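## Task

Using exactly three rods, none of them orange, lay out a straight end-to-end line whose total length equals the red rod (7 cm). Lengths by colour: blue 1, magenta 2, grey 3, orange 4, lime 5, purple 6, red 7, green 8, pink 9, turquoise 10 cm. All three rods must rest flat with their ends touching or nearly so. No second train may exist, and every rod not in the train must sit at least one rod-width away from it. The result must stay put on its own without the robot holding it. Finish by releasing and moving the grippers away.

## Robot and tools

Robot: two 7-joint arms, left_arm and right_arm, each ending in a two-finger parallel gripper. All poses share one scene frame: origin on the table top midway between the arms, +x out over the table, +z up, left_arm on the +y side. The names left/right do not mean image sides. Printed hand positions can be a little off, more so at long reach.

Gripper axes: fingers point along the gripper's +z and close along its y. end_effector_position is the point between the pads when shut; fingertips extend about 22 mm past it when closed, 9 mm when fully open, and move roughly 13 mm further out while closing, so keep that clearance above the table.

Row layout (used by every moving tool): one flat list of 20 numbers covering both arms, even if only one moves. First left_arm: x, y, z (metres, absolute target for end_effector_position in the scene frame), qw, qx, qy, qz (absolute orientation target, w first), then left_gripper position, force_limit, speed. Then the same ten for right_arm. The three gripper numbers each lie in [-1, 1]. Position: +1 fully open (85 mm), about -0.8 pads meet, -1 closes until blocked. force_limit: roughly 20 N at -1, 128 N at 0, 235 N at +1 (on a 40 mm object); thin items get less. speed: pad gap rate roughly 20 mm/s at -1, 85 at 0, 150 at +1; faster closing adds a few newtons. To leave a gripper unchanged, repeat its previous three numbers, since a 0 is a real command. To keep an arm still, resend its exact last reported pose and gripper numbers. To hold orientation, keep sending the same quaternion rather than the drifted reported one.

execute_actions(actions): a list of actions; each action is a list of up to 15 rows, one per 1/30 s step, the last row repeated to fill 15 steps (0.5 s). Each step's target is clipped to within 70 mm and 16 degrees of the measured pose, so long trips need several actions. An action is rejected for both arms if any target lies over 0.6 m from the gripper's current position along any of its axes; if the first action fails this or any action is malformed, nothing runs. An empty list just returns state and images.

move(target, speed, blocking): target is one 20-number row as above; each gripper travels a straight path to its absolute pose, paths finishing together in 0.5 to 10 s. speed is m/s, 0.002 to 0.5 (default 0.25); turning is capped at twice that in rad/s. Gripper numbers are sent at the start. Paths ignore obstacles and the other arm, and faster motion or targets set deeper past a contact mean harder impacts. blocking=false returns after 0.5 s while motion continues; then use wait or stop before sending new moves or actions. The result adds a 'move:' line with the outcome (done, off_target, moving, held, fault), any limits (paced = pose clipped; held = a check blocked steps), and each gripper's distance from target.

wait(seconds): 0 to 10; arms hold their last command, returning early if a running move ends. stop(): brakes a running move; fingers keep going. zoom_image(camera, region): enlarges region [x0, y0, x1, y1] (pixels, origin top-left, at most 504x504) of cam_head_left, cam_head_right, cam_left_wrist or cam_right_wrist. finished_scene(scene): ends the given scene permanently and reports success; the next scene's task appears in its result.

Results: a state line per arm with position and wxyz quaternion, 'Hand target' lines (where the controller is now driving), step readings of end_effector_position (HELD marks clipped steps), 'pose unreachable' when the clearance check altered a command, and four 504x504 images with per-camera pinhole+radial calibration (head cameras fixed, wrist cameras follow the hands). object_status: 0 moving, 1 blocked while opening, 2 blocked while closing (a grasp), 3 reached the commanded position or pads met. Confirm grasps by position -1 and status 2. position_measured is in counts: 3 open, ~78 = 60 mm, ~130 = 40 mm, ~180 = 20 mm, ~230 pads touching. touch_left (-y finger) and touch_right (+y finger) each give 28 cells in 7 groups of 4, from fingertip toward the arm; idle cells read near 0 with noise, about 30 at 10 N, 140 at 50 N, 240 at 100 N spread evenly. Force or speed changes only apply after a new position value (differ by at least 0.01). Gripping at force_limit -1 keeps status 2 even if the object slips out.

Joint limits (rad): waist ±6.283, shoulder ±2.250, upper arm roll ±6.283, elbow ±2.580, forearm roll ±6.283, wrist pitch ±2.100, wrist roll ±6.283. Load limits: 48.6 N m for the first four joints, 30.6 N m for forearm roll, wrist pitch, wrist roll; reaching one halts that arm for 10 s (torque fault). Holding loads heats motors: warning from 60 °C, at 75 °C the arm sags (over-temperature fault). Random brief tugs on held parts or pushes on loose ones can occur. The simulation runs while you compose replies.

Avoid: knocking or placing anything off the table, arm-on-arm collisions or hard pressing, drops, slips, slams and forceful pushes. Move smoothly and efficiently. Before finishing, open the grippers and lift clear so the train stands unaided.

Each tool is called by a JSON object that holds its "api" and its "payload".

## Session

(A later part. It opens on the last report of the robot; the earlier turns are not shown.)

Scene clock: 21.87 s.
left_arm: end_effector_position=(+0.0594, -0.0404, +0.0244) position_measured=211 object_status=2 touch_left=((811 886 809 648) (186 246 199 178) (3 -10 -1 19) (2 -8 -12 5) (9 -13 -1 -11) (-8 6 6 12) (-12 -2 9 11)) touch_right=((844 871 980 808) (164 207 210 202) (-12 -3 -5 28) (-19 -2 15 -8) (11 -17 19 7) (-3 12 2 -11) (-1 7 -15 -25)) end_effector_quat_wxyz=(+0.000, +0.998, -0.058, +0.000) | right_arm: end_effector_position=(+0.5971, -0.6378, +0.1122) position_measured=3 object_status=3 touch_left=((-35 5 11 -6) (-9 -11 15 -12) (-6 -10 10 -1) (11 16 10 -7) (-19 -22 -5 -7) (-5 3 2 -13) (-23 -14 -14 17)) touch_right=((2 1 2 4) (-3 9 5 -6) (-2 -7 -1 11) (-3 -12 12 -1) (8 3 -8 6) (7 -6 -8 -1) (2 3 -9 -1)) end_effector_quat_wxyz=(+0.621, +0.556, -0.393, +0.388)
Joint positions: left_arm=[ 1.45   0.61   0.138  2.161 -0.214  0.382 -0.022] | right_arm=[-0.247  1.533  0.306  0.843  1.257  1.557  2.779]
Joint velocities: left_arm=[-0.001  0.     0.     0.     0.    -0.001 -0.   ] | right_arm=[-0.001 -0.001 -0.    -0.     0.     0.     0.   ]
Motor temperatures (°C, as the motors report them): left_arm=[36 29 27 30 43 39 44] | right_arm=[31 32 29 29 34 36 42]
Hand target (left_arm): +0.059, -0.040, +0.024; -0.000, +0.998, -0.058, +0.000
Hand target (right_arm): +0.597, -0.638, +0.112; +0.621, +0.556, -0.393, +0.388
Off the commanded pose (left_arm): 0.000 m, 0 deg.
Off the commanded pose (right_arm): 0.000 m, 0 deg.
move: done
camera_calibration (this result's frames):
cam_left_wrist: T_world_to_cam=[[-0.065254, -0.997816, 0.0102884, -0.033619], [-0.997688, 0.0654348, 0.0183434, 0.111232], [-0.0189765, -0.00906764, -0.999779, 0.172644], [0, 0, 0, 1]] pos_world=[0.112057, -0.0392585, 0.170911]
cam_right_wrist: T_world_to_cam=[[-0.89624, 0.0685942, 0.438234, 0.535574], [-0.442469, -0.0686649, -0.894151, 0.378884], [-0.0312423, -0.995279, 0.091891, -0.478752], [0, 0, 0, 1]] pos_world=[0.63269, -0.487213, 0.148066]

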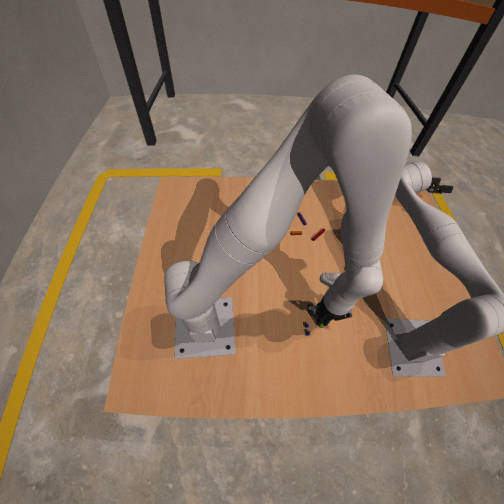

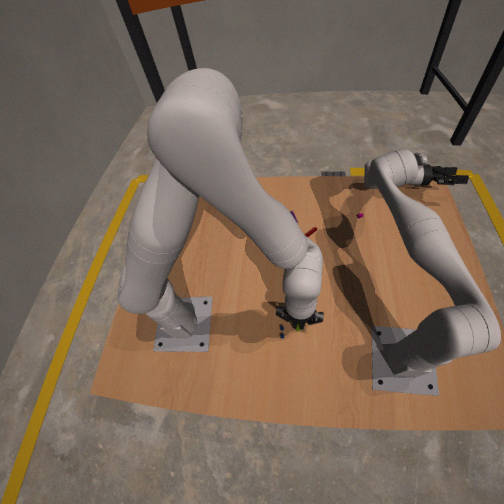

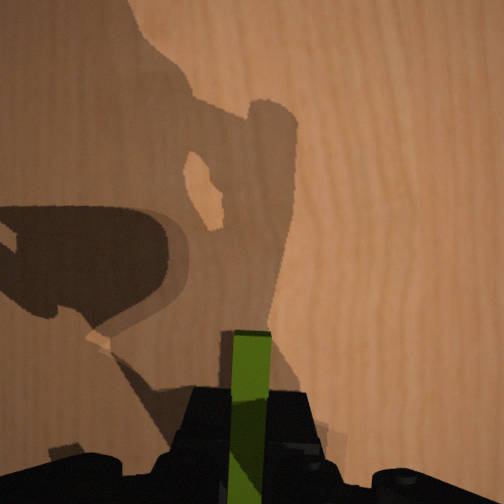

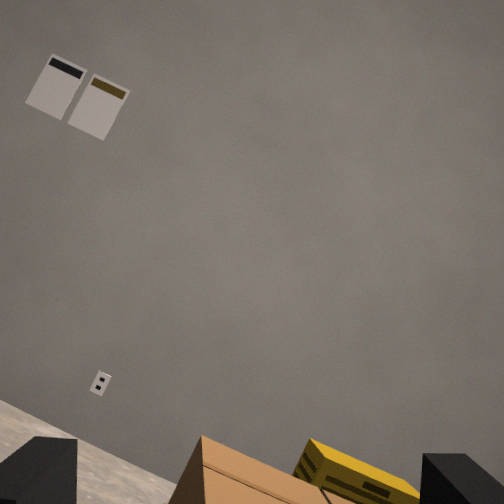

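{"api": "move", "payload": {"target": [0.080,0.0144,0.06,0,0.068,-0.9977,0,-1,0,0,0.5971,-0.6378,0.1122,0.621,0.556,-0.393,0.388,1,0,0], "speed": 0.5}}

Scene clock: 25.33 s.
left_arm: end_effector_position=(+0.0806, +0.0133, +0.0605) position_measured=211 object_status=2 touch_left=((817 892 809 648) (191 243 198 160) (1 -2 -13 3) (9 4 -5 -11) (7 -4 -6 -9) (-8 1 5 -3) (-4 13 15 3)) touch_right=((842 862 1012 805) (155 191 252 222) (7 17 -13 15) (9 -16 20 -32) (-25 -10 0 -6) (16 14 0 -33) (14 19 14 -23)) end_effector_quat_wxyz=(+0.001, -0.067, +0.998, -0.002) | right_arm: end_effector_position=(+0.5971, -0.6378, +0.1122) position_measured=3 object_status=3 touch_left=((10 11 3 -2) (-17 -3 1 10) (0 -13 -18 -14) (5 5 -31 12) (-3 8 -9 -14) (-4 -1 6 8) (-30 0 -4 -8)) touch_right=((14 1 -2 -3) (-6 5 4 -1) (2 -7 -6 4) (2 -6 7 1) (13 2 3 4) (-4 -6 -6 4) (5 0 -7 -5)) end_effector_quat_wxyz=(+0.621, +0.556, -0.393, +0.388)
Joint positions: left_arm=[ 0.783  0.663  0.978  2.32  -0.985  0.662 -2.159] | right_arm=[-0.247  1.533  0.306  0.843  1.257  1.557  2.779]
Joint velocities: left_arm=[-0.008  0.003 -0.006 -0.001  0.004 -0.002 -0.004] | right_arm=[-0.     0.001 -0.     0.001 -0.     0.     0.   ]
Motor temperatures (°C, as the motors report them): left_arm=[36 29 27 30 43 39 44] | right_arm=[31 32 29 29 34 36 42]
Hand target (left_arm): +0.081, +0.013, +0.060; +0.001, -0.068, +0.998, -0.002
Hand target (right_arm): +0.597, -0.638, +0.112; +0.621, +0.556, -0.393, +0.388
Off the commanded pose (left_arm): 0.001 m, 0 deg.
Off the commanded pose (right_arm): 0.000 m, 0 deg.
move: done
camera_calibration (this result's frames):
cam_left_wrist: T_world_to_cam=[[-0.184594, 0.982796, 0.00608242, 0.00448855], [0.982639, 0.184441, 0.0200482, -0.0330284], [0.0185815, 0.00967762, -0.999781, 0.206369], [0, 0, 0, 1]] pos_world=[0.0294489, -0.000316703, 0.206958]
cam_right_wrist: T_world_to_cam=[[-0.89624, 0.0685942, 0.438234, 0.535574], [-0.442469, -0.0686644, -0.894151, 0.378885], [-0.0312425, -0.995279, 0.0918906, -0.478752], [0, 0, 0, 1]] pos_world=[0.63269, -0.487213, 0.148066]

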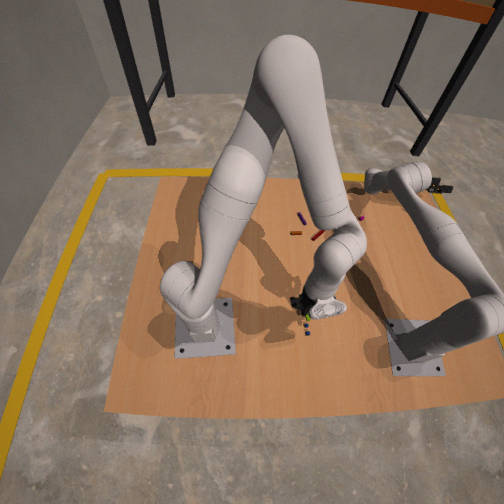

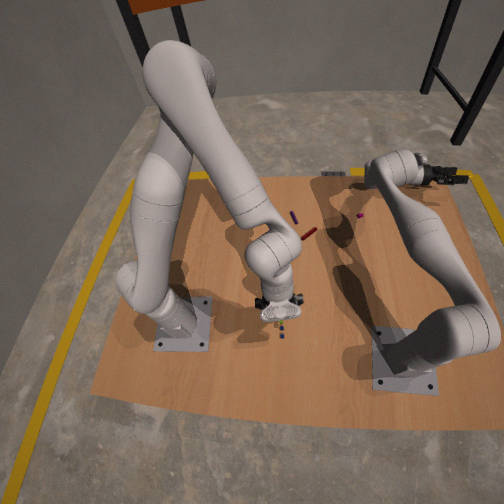

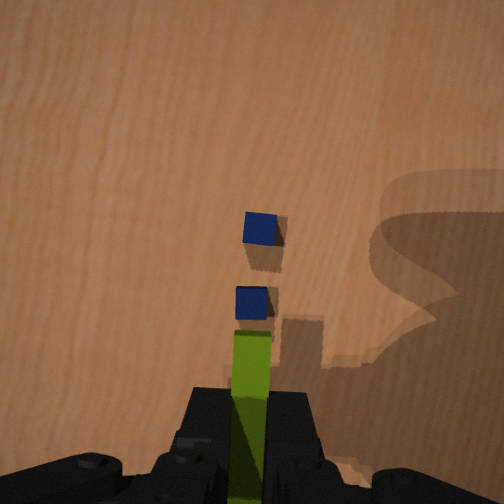

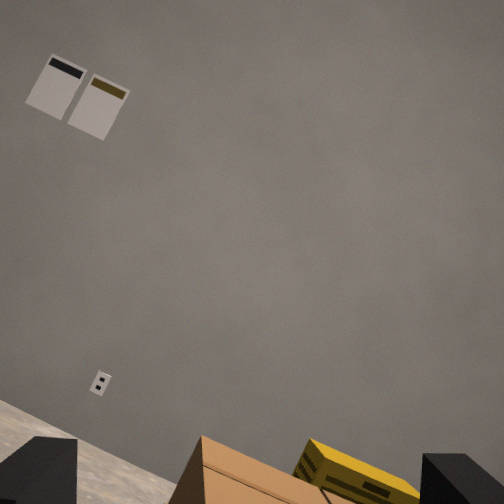

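{"api": "move", "payload": {"target": [0.082,0.0147,0.0245,0,0.068,-0.9977,0,-1,0,0,0.5971,-0.6378,0.1122,0.621,0.556,-0.393,0.388,1,0,0], "speed": 0.1}}

{"api": "move", "payload": {"target": [0.0655,0.0124,0.0245,0,0.068,-0.9977,0,-1,0,0,0.5971,-0.6378,0.1122,0.621,0.556,-0.393,0.388,1,0,0], "speed": 0.03}}

Scene clock: 26.30 s.
left_arm: end_effector_position=(+0.0825, +0.0145, +0.0247) position_measured=211 object_status=2 touch_left=((802 896 807 645) (182 237 207 160) (-2 -5 -15 2) (7 2 -2 -15) (2 -18 -7 -13) (-8 -2 2 -4) (8 12 -3 11)) touch_right=((831 880 965 761) (204 206 188 223) (-20 -11 3 4) (19 -3 -9 5) (-19 -22 -15 -3) (-8 18 20 -3) (-11 1 -12 -6)) end_effector_quat_wxyz=(+0.000, -0.069, +0.998, -0.000) | right_arm: end_effector_position=(+0.5971, -0.6378, +0.1122) position_measured=3 object_status=3 touch_left=((1 3 -24 -5) (-15 10 13 11) (22 27 -13 -8) (20 -9 -2 -18) (7 8 -5 -11) (-3 8 9 6) (12 -18 -4 19)) touch_right=((12 10 6 6) (8 7 -1 -11) (1 7 4 5) (3 -2 10 -8) (-3 5 -2 11) (6 -3 -6 0) (-2 2 -6 0)) end_effector_quat_wxyz=(+0.621, +0.556, -0.393, +0.388)
Joint positions: left_arm=[ 0.873  0.735  0.836  2.344 -1.161  0.574 -2.017] | right_arm=[-0.247  1.533  0.306  0.843  1.257  1.557  2.779]
Joint velocities: left_arm=[ 0.005  0.002  0.003  0.    -0.003  0.003  0.003] | right_arm=[-0.002 -0.     0.    -0.    -0.003 -0.     0.   ]
Motor temperatures (°C, as the motors report them): left_arm=[36 29 27 30 43 39 44] | right_arm=[31 33 29 29 34 36 42]
Hand target (left_arm): +0.082, +0.015, +0.025; -0.000, -0.068, +0.998, -0.000
Hand target (right_arm): +0.597, -0.638, +0.112; +0.621, +0.556, -0.393, +0.388
Off the commanded pose (left_arm): 0.001 m, 0 deg.
Off the commanded pose (right_arm): 0.000 m, 0 deg.
move: done
camera_calibration (this result's frames):
cam_left_wrist: T_world_to_cam=[[-0.187619, 0.982202, 0.00887662, 0.00403971], [0.982091, 0.187424, 0.0191944, -0.034391], [0.0171891, 0.0123189, -0.999776, 0.17064], [0, 0, 0, 1]] pos_world=[0.0315998, 0.000375797, 0.171226]
cam_right_wrist: T_world_to_cam=[[-0.89624, 0.0685942, 0.438234, 0.535574], [-0.442469, -0.0686646, -0.894151, 0.378884], [-0.0312424, -0.995279, 0.0918907, -0.478752], [0, 0, 0, 1]] pos_world=[0.63269, -0.487213, 0.148066]

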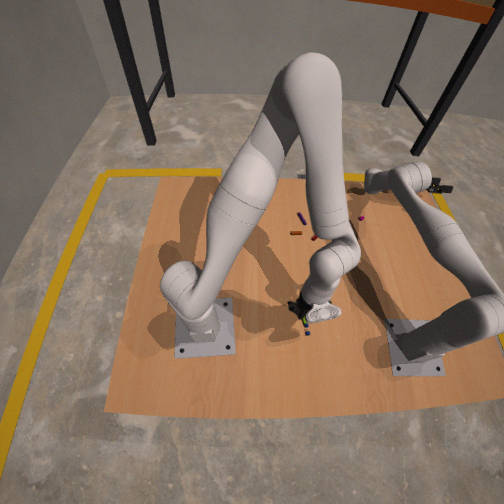

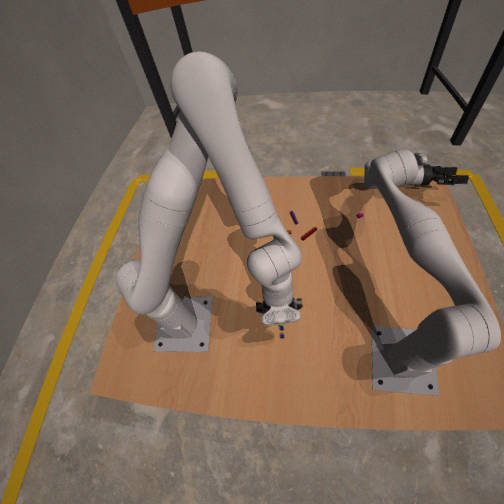

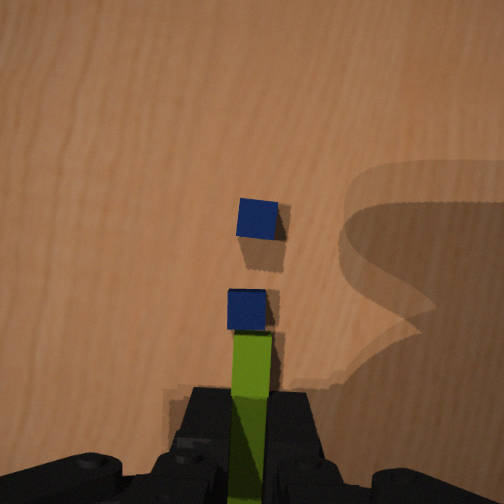

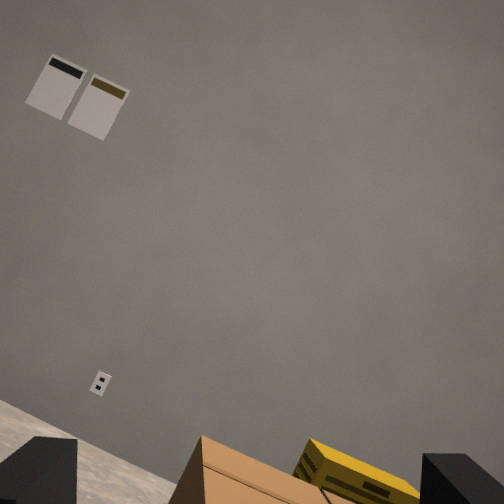

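Scene clock: 27.10 s.
left_arm: end_effector_position=(+0.0661, +0.0122, +0.0247) position_measured=211 object_status=2 touch_left=((813 881 805 642) (189 240 206 169) (1 -7 -3 11) (1 3 2 2) (8 -5 -1 -1) (8 2 -2 -1) (-1 8 4 8)) touch_right=((855 852 993 763) (217 202 253 216) (-5 -1 1 8) (6 18 17 15) (-6 -24 9 -21) (6 25 -5 12) (19 23 19 -11)) end_effector_quat_wxyz=(+0.001, -0.068, +0.998, -0.000) | right_arm: end_effector_position=(+0.5971, -0.6378, +0.1122) position_measured=3 object_status=3 touch_left=((0 -7 18 10) (-23 -2 8 9) (16 -2 -1 8) (-3 10 26 9) (7 -6 -27 10) (2 4 16 -5) (17 6 -7 -22)) touch_right=((9 8 -2 -6) (3 3 5 8) (1 1 1 5) (-11 0 8 2) (4 -1 10 -1) (3 -5 -3 -14) (4 6 0 4)) end_effector_quat_wxyz=(+0.621, +0.556, -0.393, +0.388)
Joint positions: left_arm=[ 0.929  0.734  0.834  2.342 -1.159  0.574 -1.965] | right_arm=[-0.247  1.533  0.306  0.843  1.257  1.557  2.779]
Joint velocities: left_arm=[ 0.004  0.001  0.001  0.    -0.002  0.002  0.001] | right_arm=[-0.001  0.    -0.001  0.     0.    -0.     0.   ]
Motor temperatures (°C, as the motors report them): left_arm=[36 29 27 30 43 39 44] | right_arm=[31 33 29 29 34 36 42]
Hand target (left_arm): +0.066, +0.012, +0.025; +0.000, -0.068, +0.998, -0.000
Hand target (right_arm): +0.597, -0.638, +0.112; +0.621, +0.556, -0.393, +0.388
Off the commanded pose (left_arm): 0.001 m, 0 deg.
Off the commanded pose (right_arm): 0.000 m, 0 deg.
move: done
camera_calibration (this result's frames):
cam_left_wrist: T_world_to_cam=[[-0.187353, 0.982253, 0.00879434, 0.00321003], [0.982134, 0.187154, 0.0196645, -0.0179188], [0.0176697, 0.0123214, -0.999768, 0.170911], [0, 0, 0, 1]] pos_world=[0.0151802, -0.00190534, 0.171195]
cam_right_wrist: T_world_to_cam=[[-0.89624, 0.0685945, 0.438234, 0.535575], [-0.442468, -0.0686648, -0.894151, 0.378884], [-0.0312426, -0.995279, 0.091891, -0.478752], [0, 0, 0, 1]] pos_world=[0.63269, -0.487214, 0.148066]

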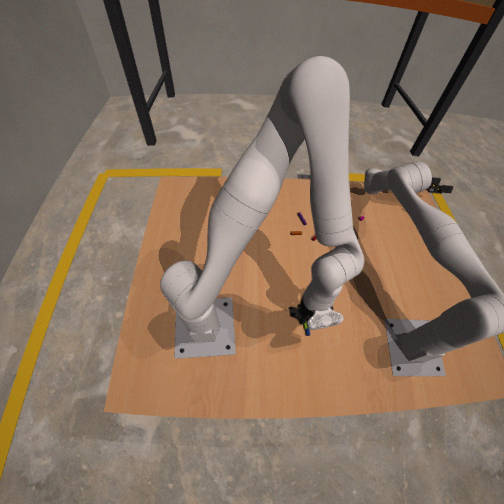

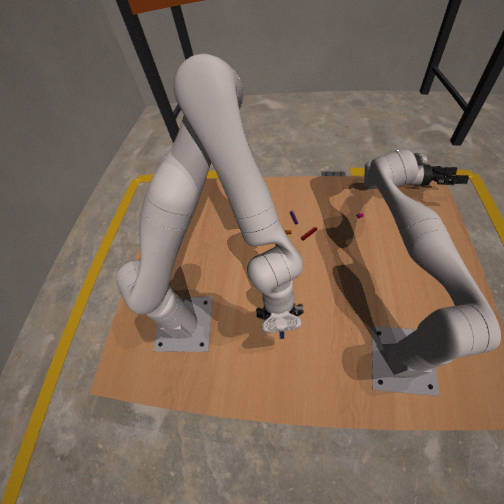

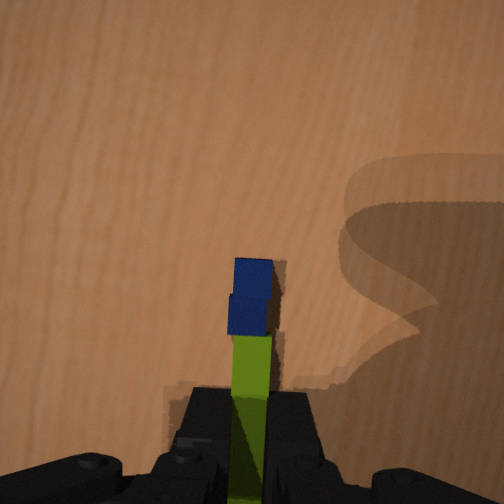

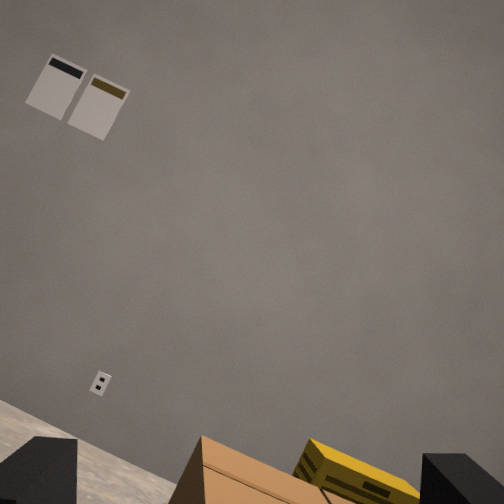

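All three rods are touching in a line. Releasing and retracting.

{"api": "move", "payload": {"target": [0.0655,0.0124,0.0245,0,0.068,-0.9977,0,0,0,0,0.5971,-0.6378,0.1122,0.621,0.556,-0.393,0.388,1,0,0]}}

{"api": "move", "payload": {"target": [0.0655,0.0124,0.2,0,0.068,-0.9977,0,0,0,0,0.5971,-0.6378,0.1122,0.621,0.556,-0.393,0.388,1,0,0], "speed": 0.3}}

Scene clock: 27.93 s.
left_arm: end_effector_position=(+0.0655, +0.0124, +0.0245) position_measured=129 object_status=0 touch_left=((4 11 5 -10) (2 -5 5 -4) (-7 -6 -10 5) (2 -7 -2 -1) (3 0 1 -6) (5 12 6 -4) (-2 2 7 0)) touch_right=((-32 -24 28 -11) (27 7 -7 10) (-17 -23 31 18) (-23 33 16 14) (-13 -7 -35 -29) (-16 14 -8 33) (-6 6 -38 -10)) end_effector_quat_wxyz=(+0.000, -0.068, +0.998, -0.000) | right_arm: end_effector_position=(+0.5971, -0.6378, +0.1122) position_measured=3 object_status=3 touch_left=((14 17 27 21) (-24 -8 27 -21) (-34 -21 -2 -22) (-1 8 -30 -9) (5 22 -1 -12) (20 36 -9 17) (5 -1 -6 15)) touch_right=((7 -6 11 1) (17 6 -8 -2) (12 1 8 7) (-8 -8 6 -1) (-2 -14 -2 7) (6 -12 -8 -1) (3 0 3 7)) end_effector_quat_wxyz=(+0.621, +0.556, -0.393, +0.388)
Joint positions: left_arm=[ 0.93   0.736  0.834  2.342 -1.159  0.573 -1.966] | right_arm=[-0.247  1.533  0.306  0.843  1.257  1.557  2.779]
Joint velocities: left_arm=[-0.002 -0.    -0.    -0.     0.    -0.     0.   ] | right_arm=[ 0.002 -0.     0.     0.     0.002 -0.     0.   ]
Motor temperatures (°C, as the motors report them): left_arm=[36 29 27 30 43 39 44] | right_arm=[31 33 29 29 34 36 42]
Hand target (left_arm): +0.066, +0.012, +0.025; +0.000, -0.068, +0.998, -0.000
Hand target (right_arm): +0.597, -0.638, +0.112; +0.621, +0.556, -0.393, +0.388
Off the commanded pose (left_arm): 0.000 m, 0 deg.
Off the commanded pose (right_arm): 0.000 m, 0 deg.
move: done
camera_calibration (this result's frames):
cam_left_wrist: T_world_to_cam=[[-0.18653, 0.982401, 0.00972267, 0.00286386], [0.982311, 0.186329, 0.0186298, -0.0172984], [0.0164903, 0.0130257, -0.999779, 0.170751], [0, 0, 0, 1]] pos_world=[0.0147109, -0.00181442, 0.171008]
cam_right_wrist: T_world_to_cam=[[-0.89624, 0.0685941, 0.438234, 0.535574], [-0.442468, -0.0686648, -0.894152, 0.378884], [-0.0312423, -0.995279, 0.0918909, -0.478752], [0, 0, 0, 1]] pos_world=[0.63269, -0.487213, 0.148066]

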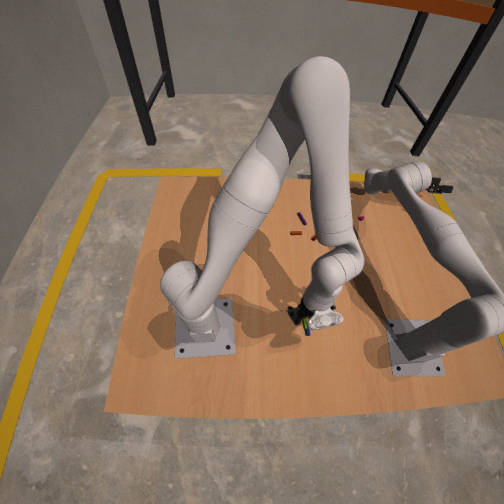

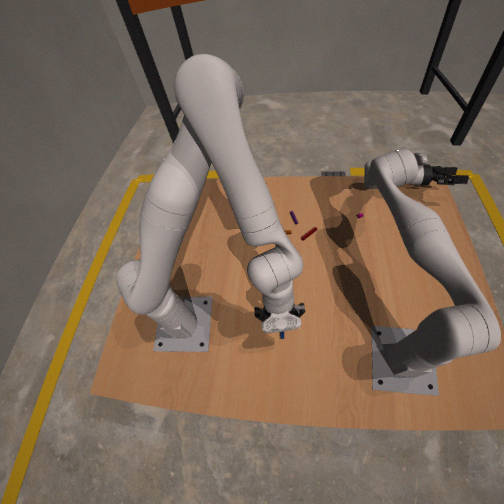

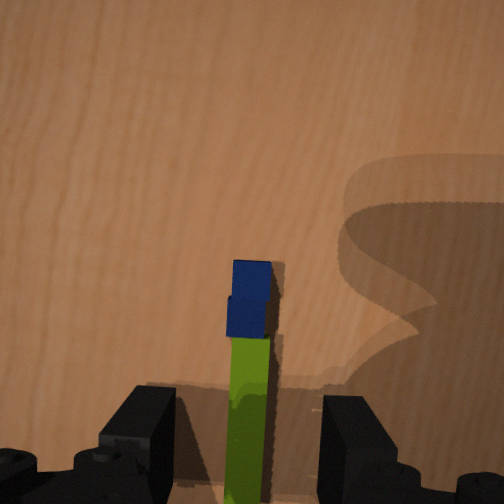

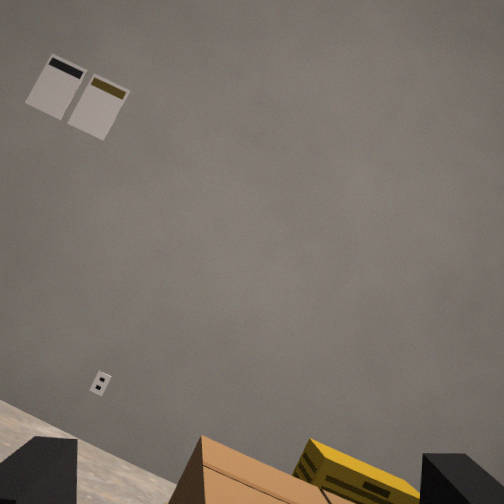

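Scene clock: 29.27 s.
left_arm: end_effector_position=(+0.0653, +0.0124, +0.1997) position_measured=129 object_status=3 touch_left=((-2 -5 0 -4) (1 -1 6 0) (2 -16 1 10) (3 -1 3 -2) (10 -8 1 -18) (5 3 11 -9) (-5 8 -4 13)) touch_right=((-7 4 -15 16) (-9 0 -35 6) (-21 -6 -1 -18) (-15 -17 -24 0) (18 -2 -14 4) (-20 -6 1 -3) (-18 -10 5 6)) end_effector_quat_wxyz=(-0.000, -0.068, +0.998, +0.001) | right_arm: end_effector_position=(+0.5971, -0.6378, +0.1122) position_measured=3 object_status=3 touch_left=((-2 -12 6 -1) (-14 16 -15 -21) (13 -12 -2 -4) (-15 -19 9 8) (7 12 -13 6) (-3 6 -20 1) (2 -17 -15 -9)) touch_right=((9 -3 1 7) (7 2 -6 -2) (1 -7 5 1) (-3 -4 3 0) (2 2 4 18) (-2 -1 -3 -4) (3 13 -6 8)) end_effector_quat_wxyz=(+0.621, +0.556, -0.393, +0.388)
Joint positions: left_arm=[ 0.432  0.374  1.413  2.114 -0.438  1.012 -2.596] | right_arm=[-0.247  1.533  0.306  0.843  1.257  1.557  2.779]
Joint velocities: left_arm=[-0.008 -0.001 -0.     0.001  0.001 -0.    -0.001] | right_arm=[-0.    -0.     0.    -0.     0.001  0.     0.   ]
Motor temperatures (°C, as the motors report them): left_arm=[36 29 27 30 43 39 44] | right_arm=[31 33 29 29 34 36 42]
Hand target (left_arm): +0.066, +0.012, +0.200; -0.000, -0.068, +0.998, +0.001
Hand target (right_arm): +0.597, -0.638, +0.112; +0.621, +0.556, -0.393, +0.388
Off the commanded pose (left_arm): 0.000 m, 0 deg.
Off the commanded pose (right_arm): 0.000 m, 0 deg.
move: done
camera_calibration (this result's frames):
cam_left_wrist: T_world_to_cam=[[-0.186141, 0.982462, 0.0109329, 0.000816307], [0.982395, 0.185926, 0.0182022, -0.0203221], [0.0158503, 0.0141286, -0.999775, 0.345971], [0, 0, 0, 1]] pos_world=[0.0146325, -0.00191167, 0.346254]
cam_right_wrist: T_world_to_cam=[[-0.89624, 0.0685944, 0.438234, 0.535574], [-0.442468, -0.0686649, -0.894151, 0.378884], [-0.0312425, -0.995279, 0.091891, -0.478752], [0, 0, 0, 1]] pos_world=[0.63269, -0.487213, 0.148066]

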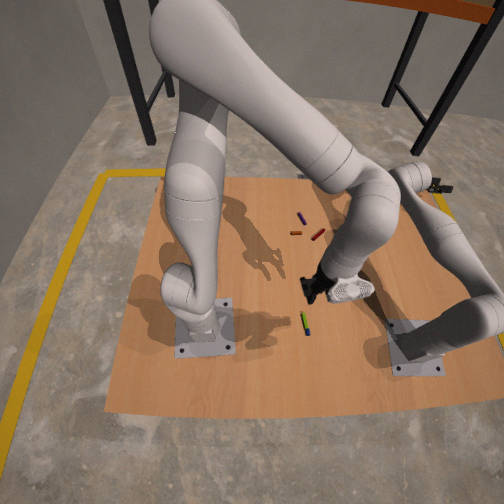

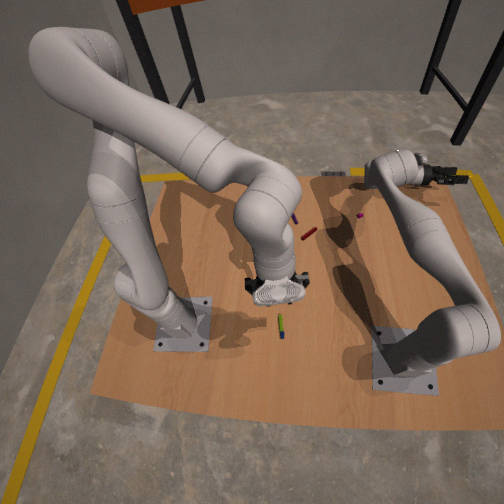

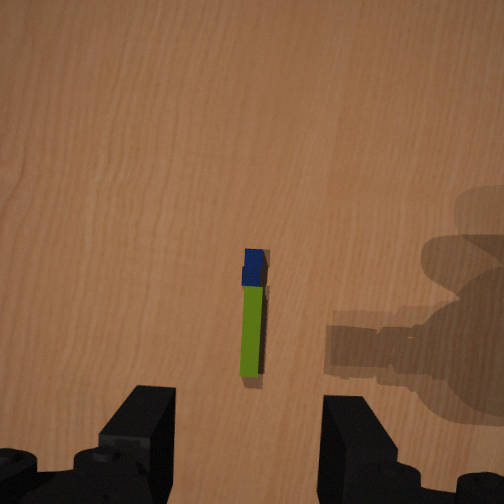

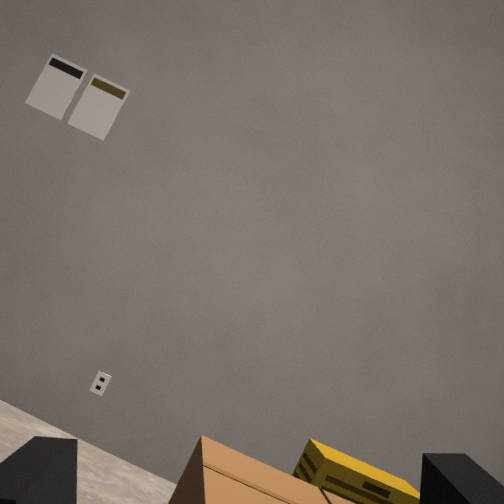

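{"api": "finished_scene", "payload": {"scene": 2}}

The scene is finished: the task was done.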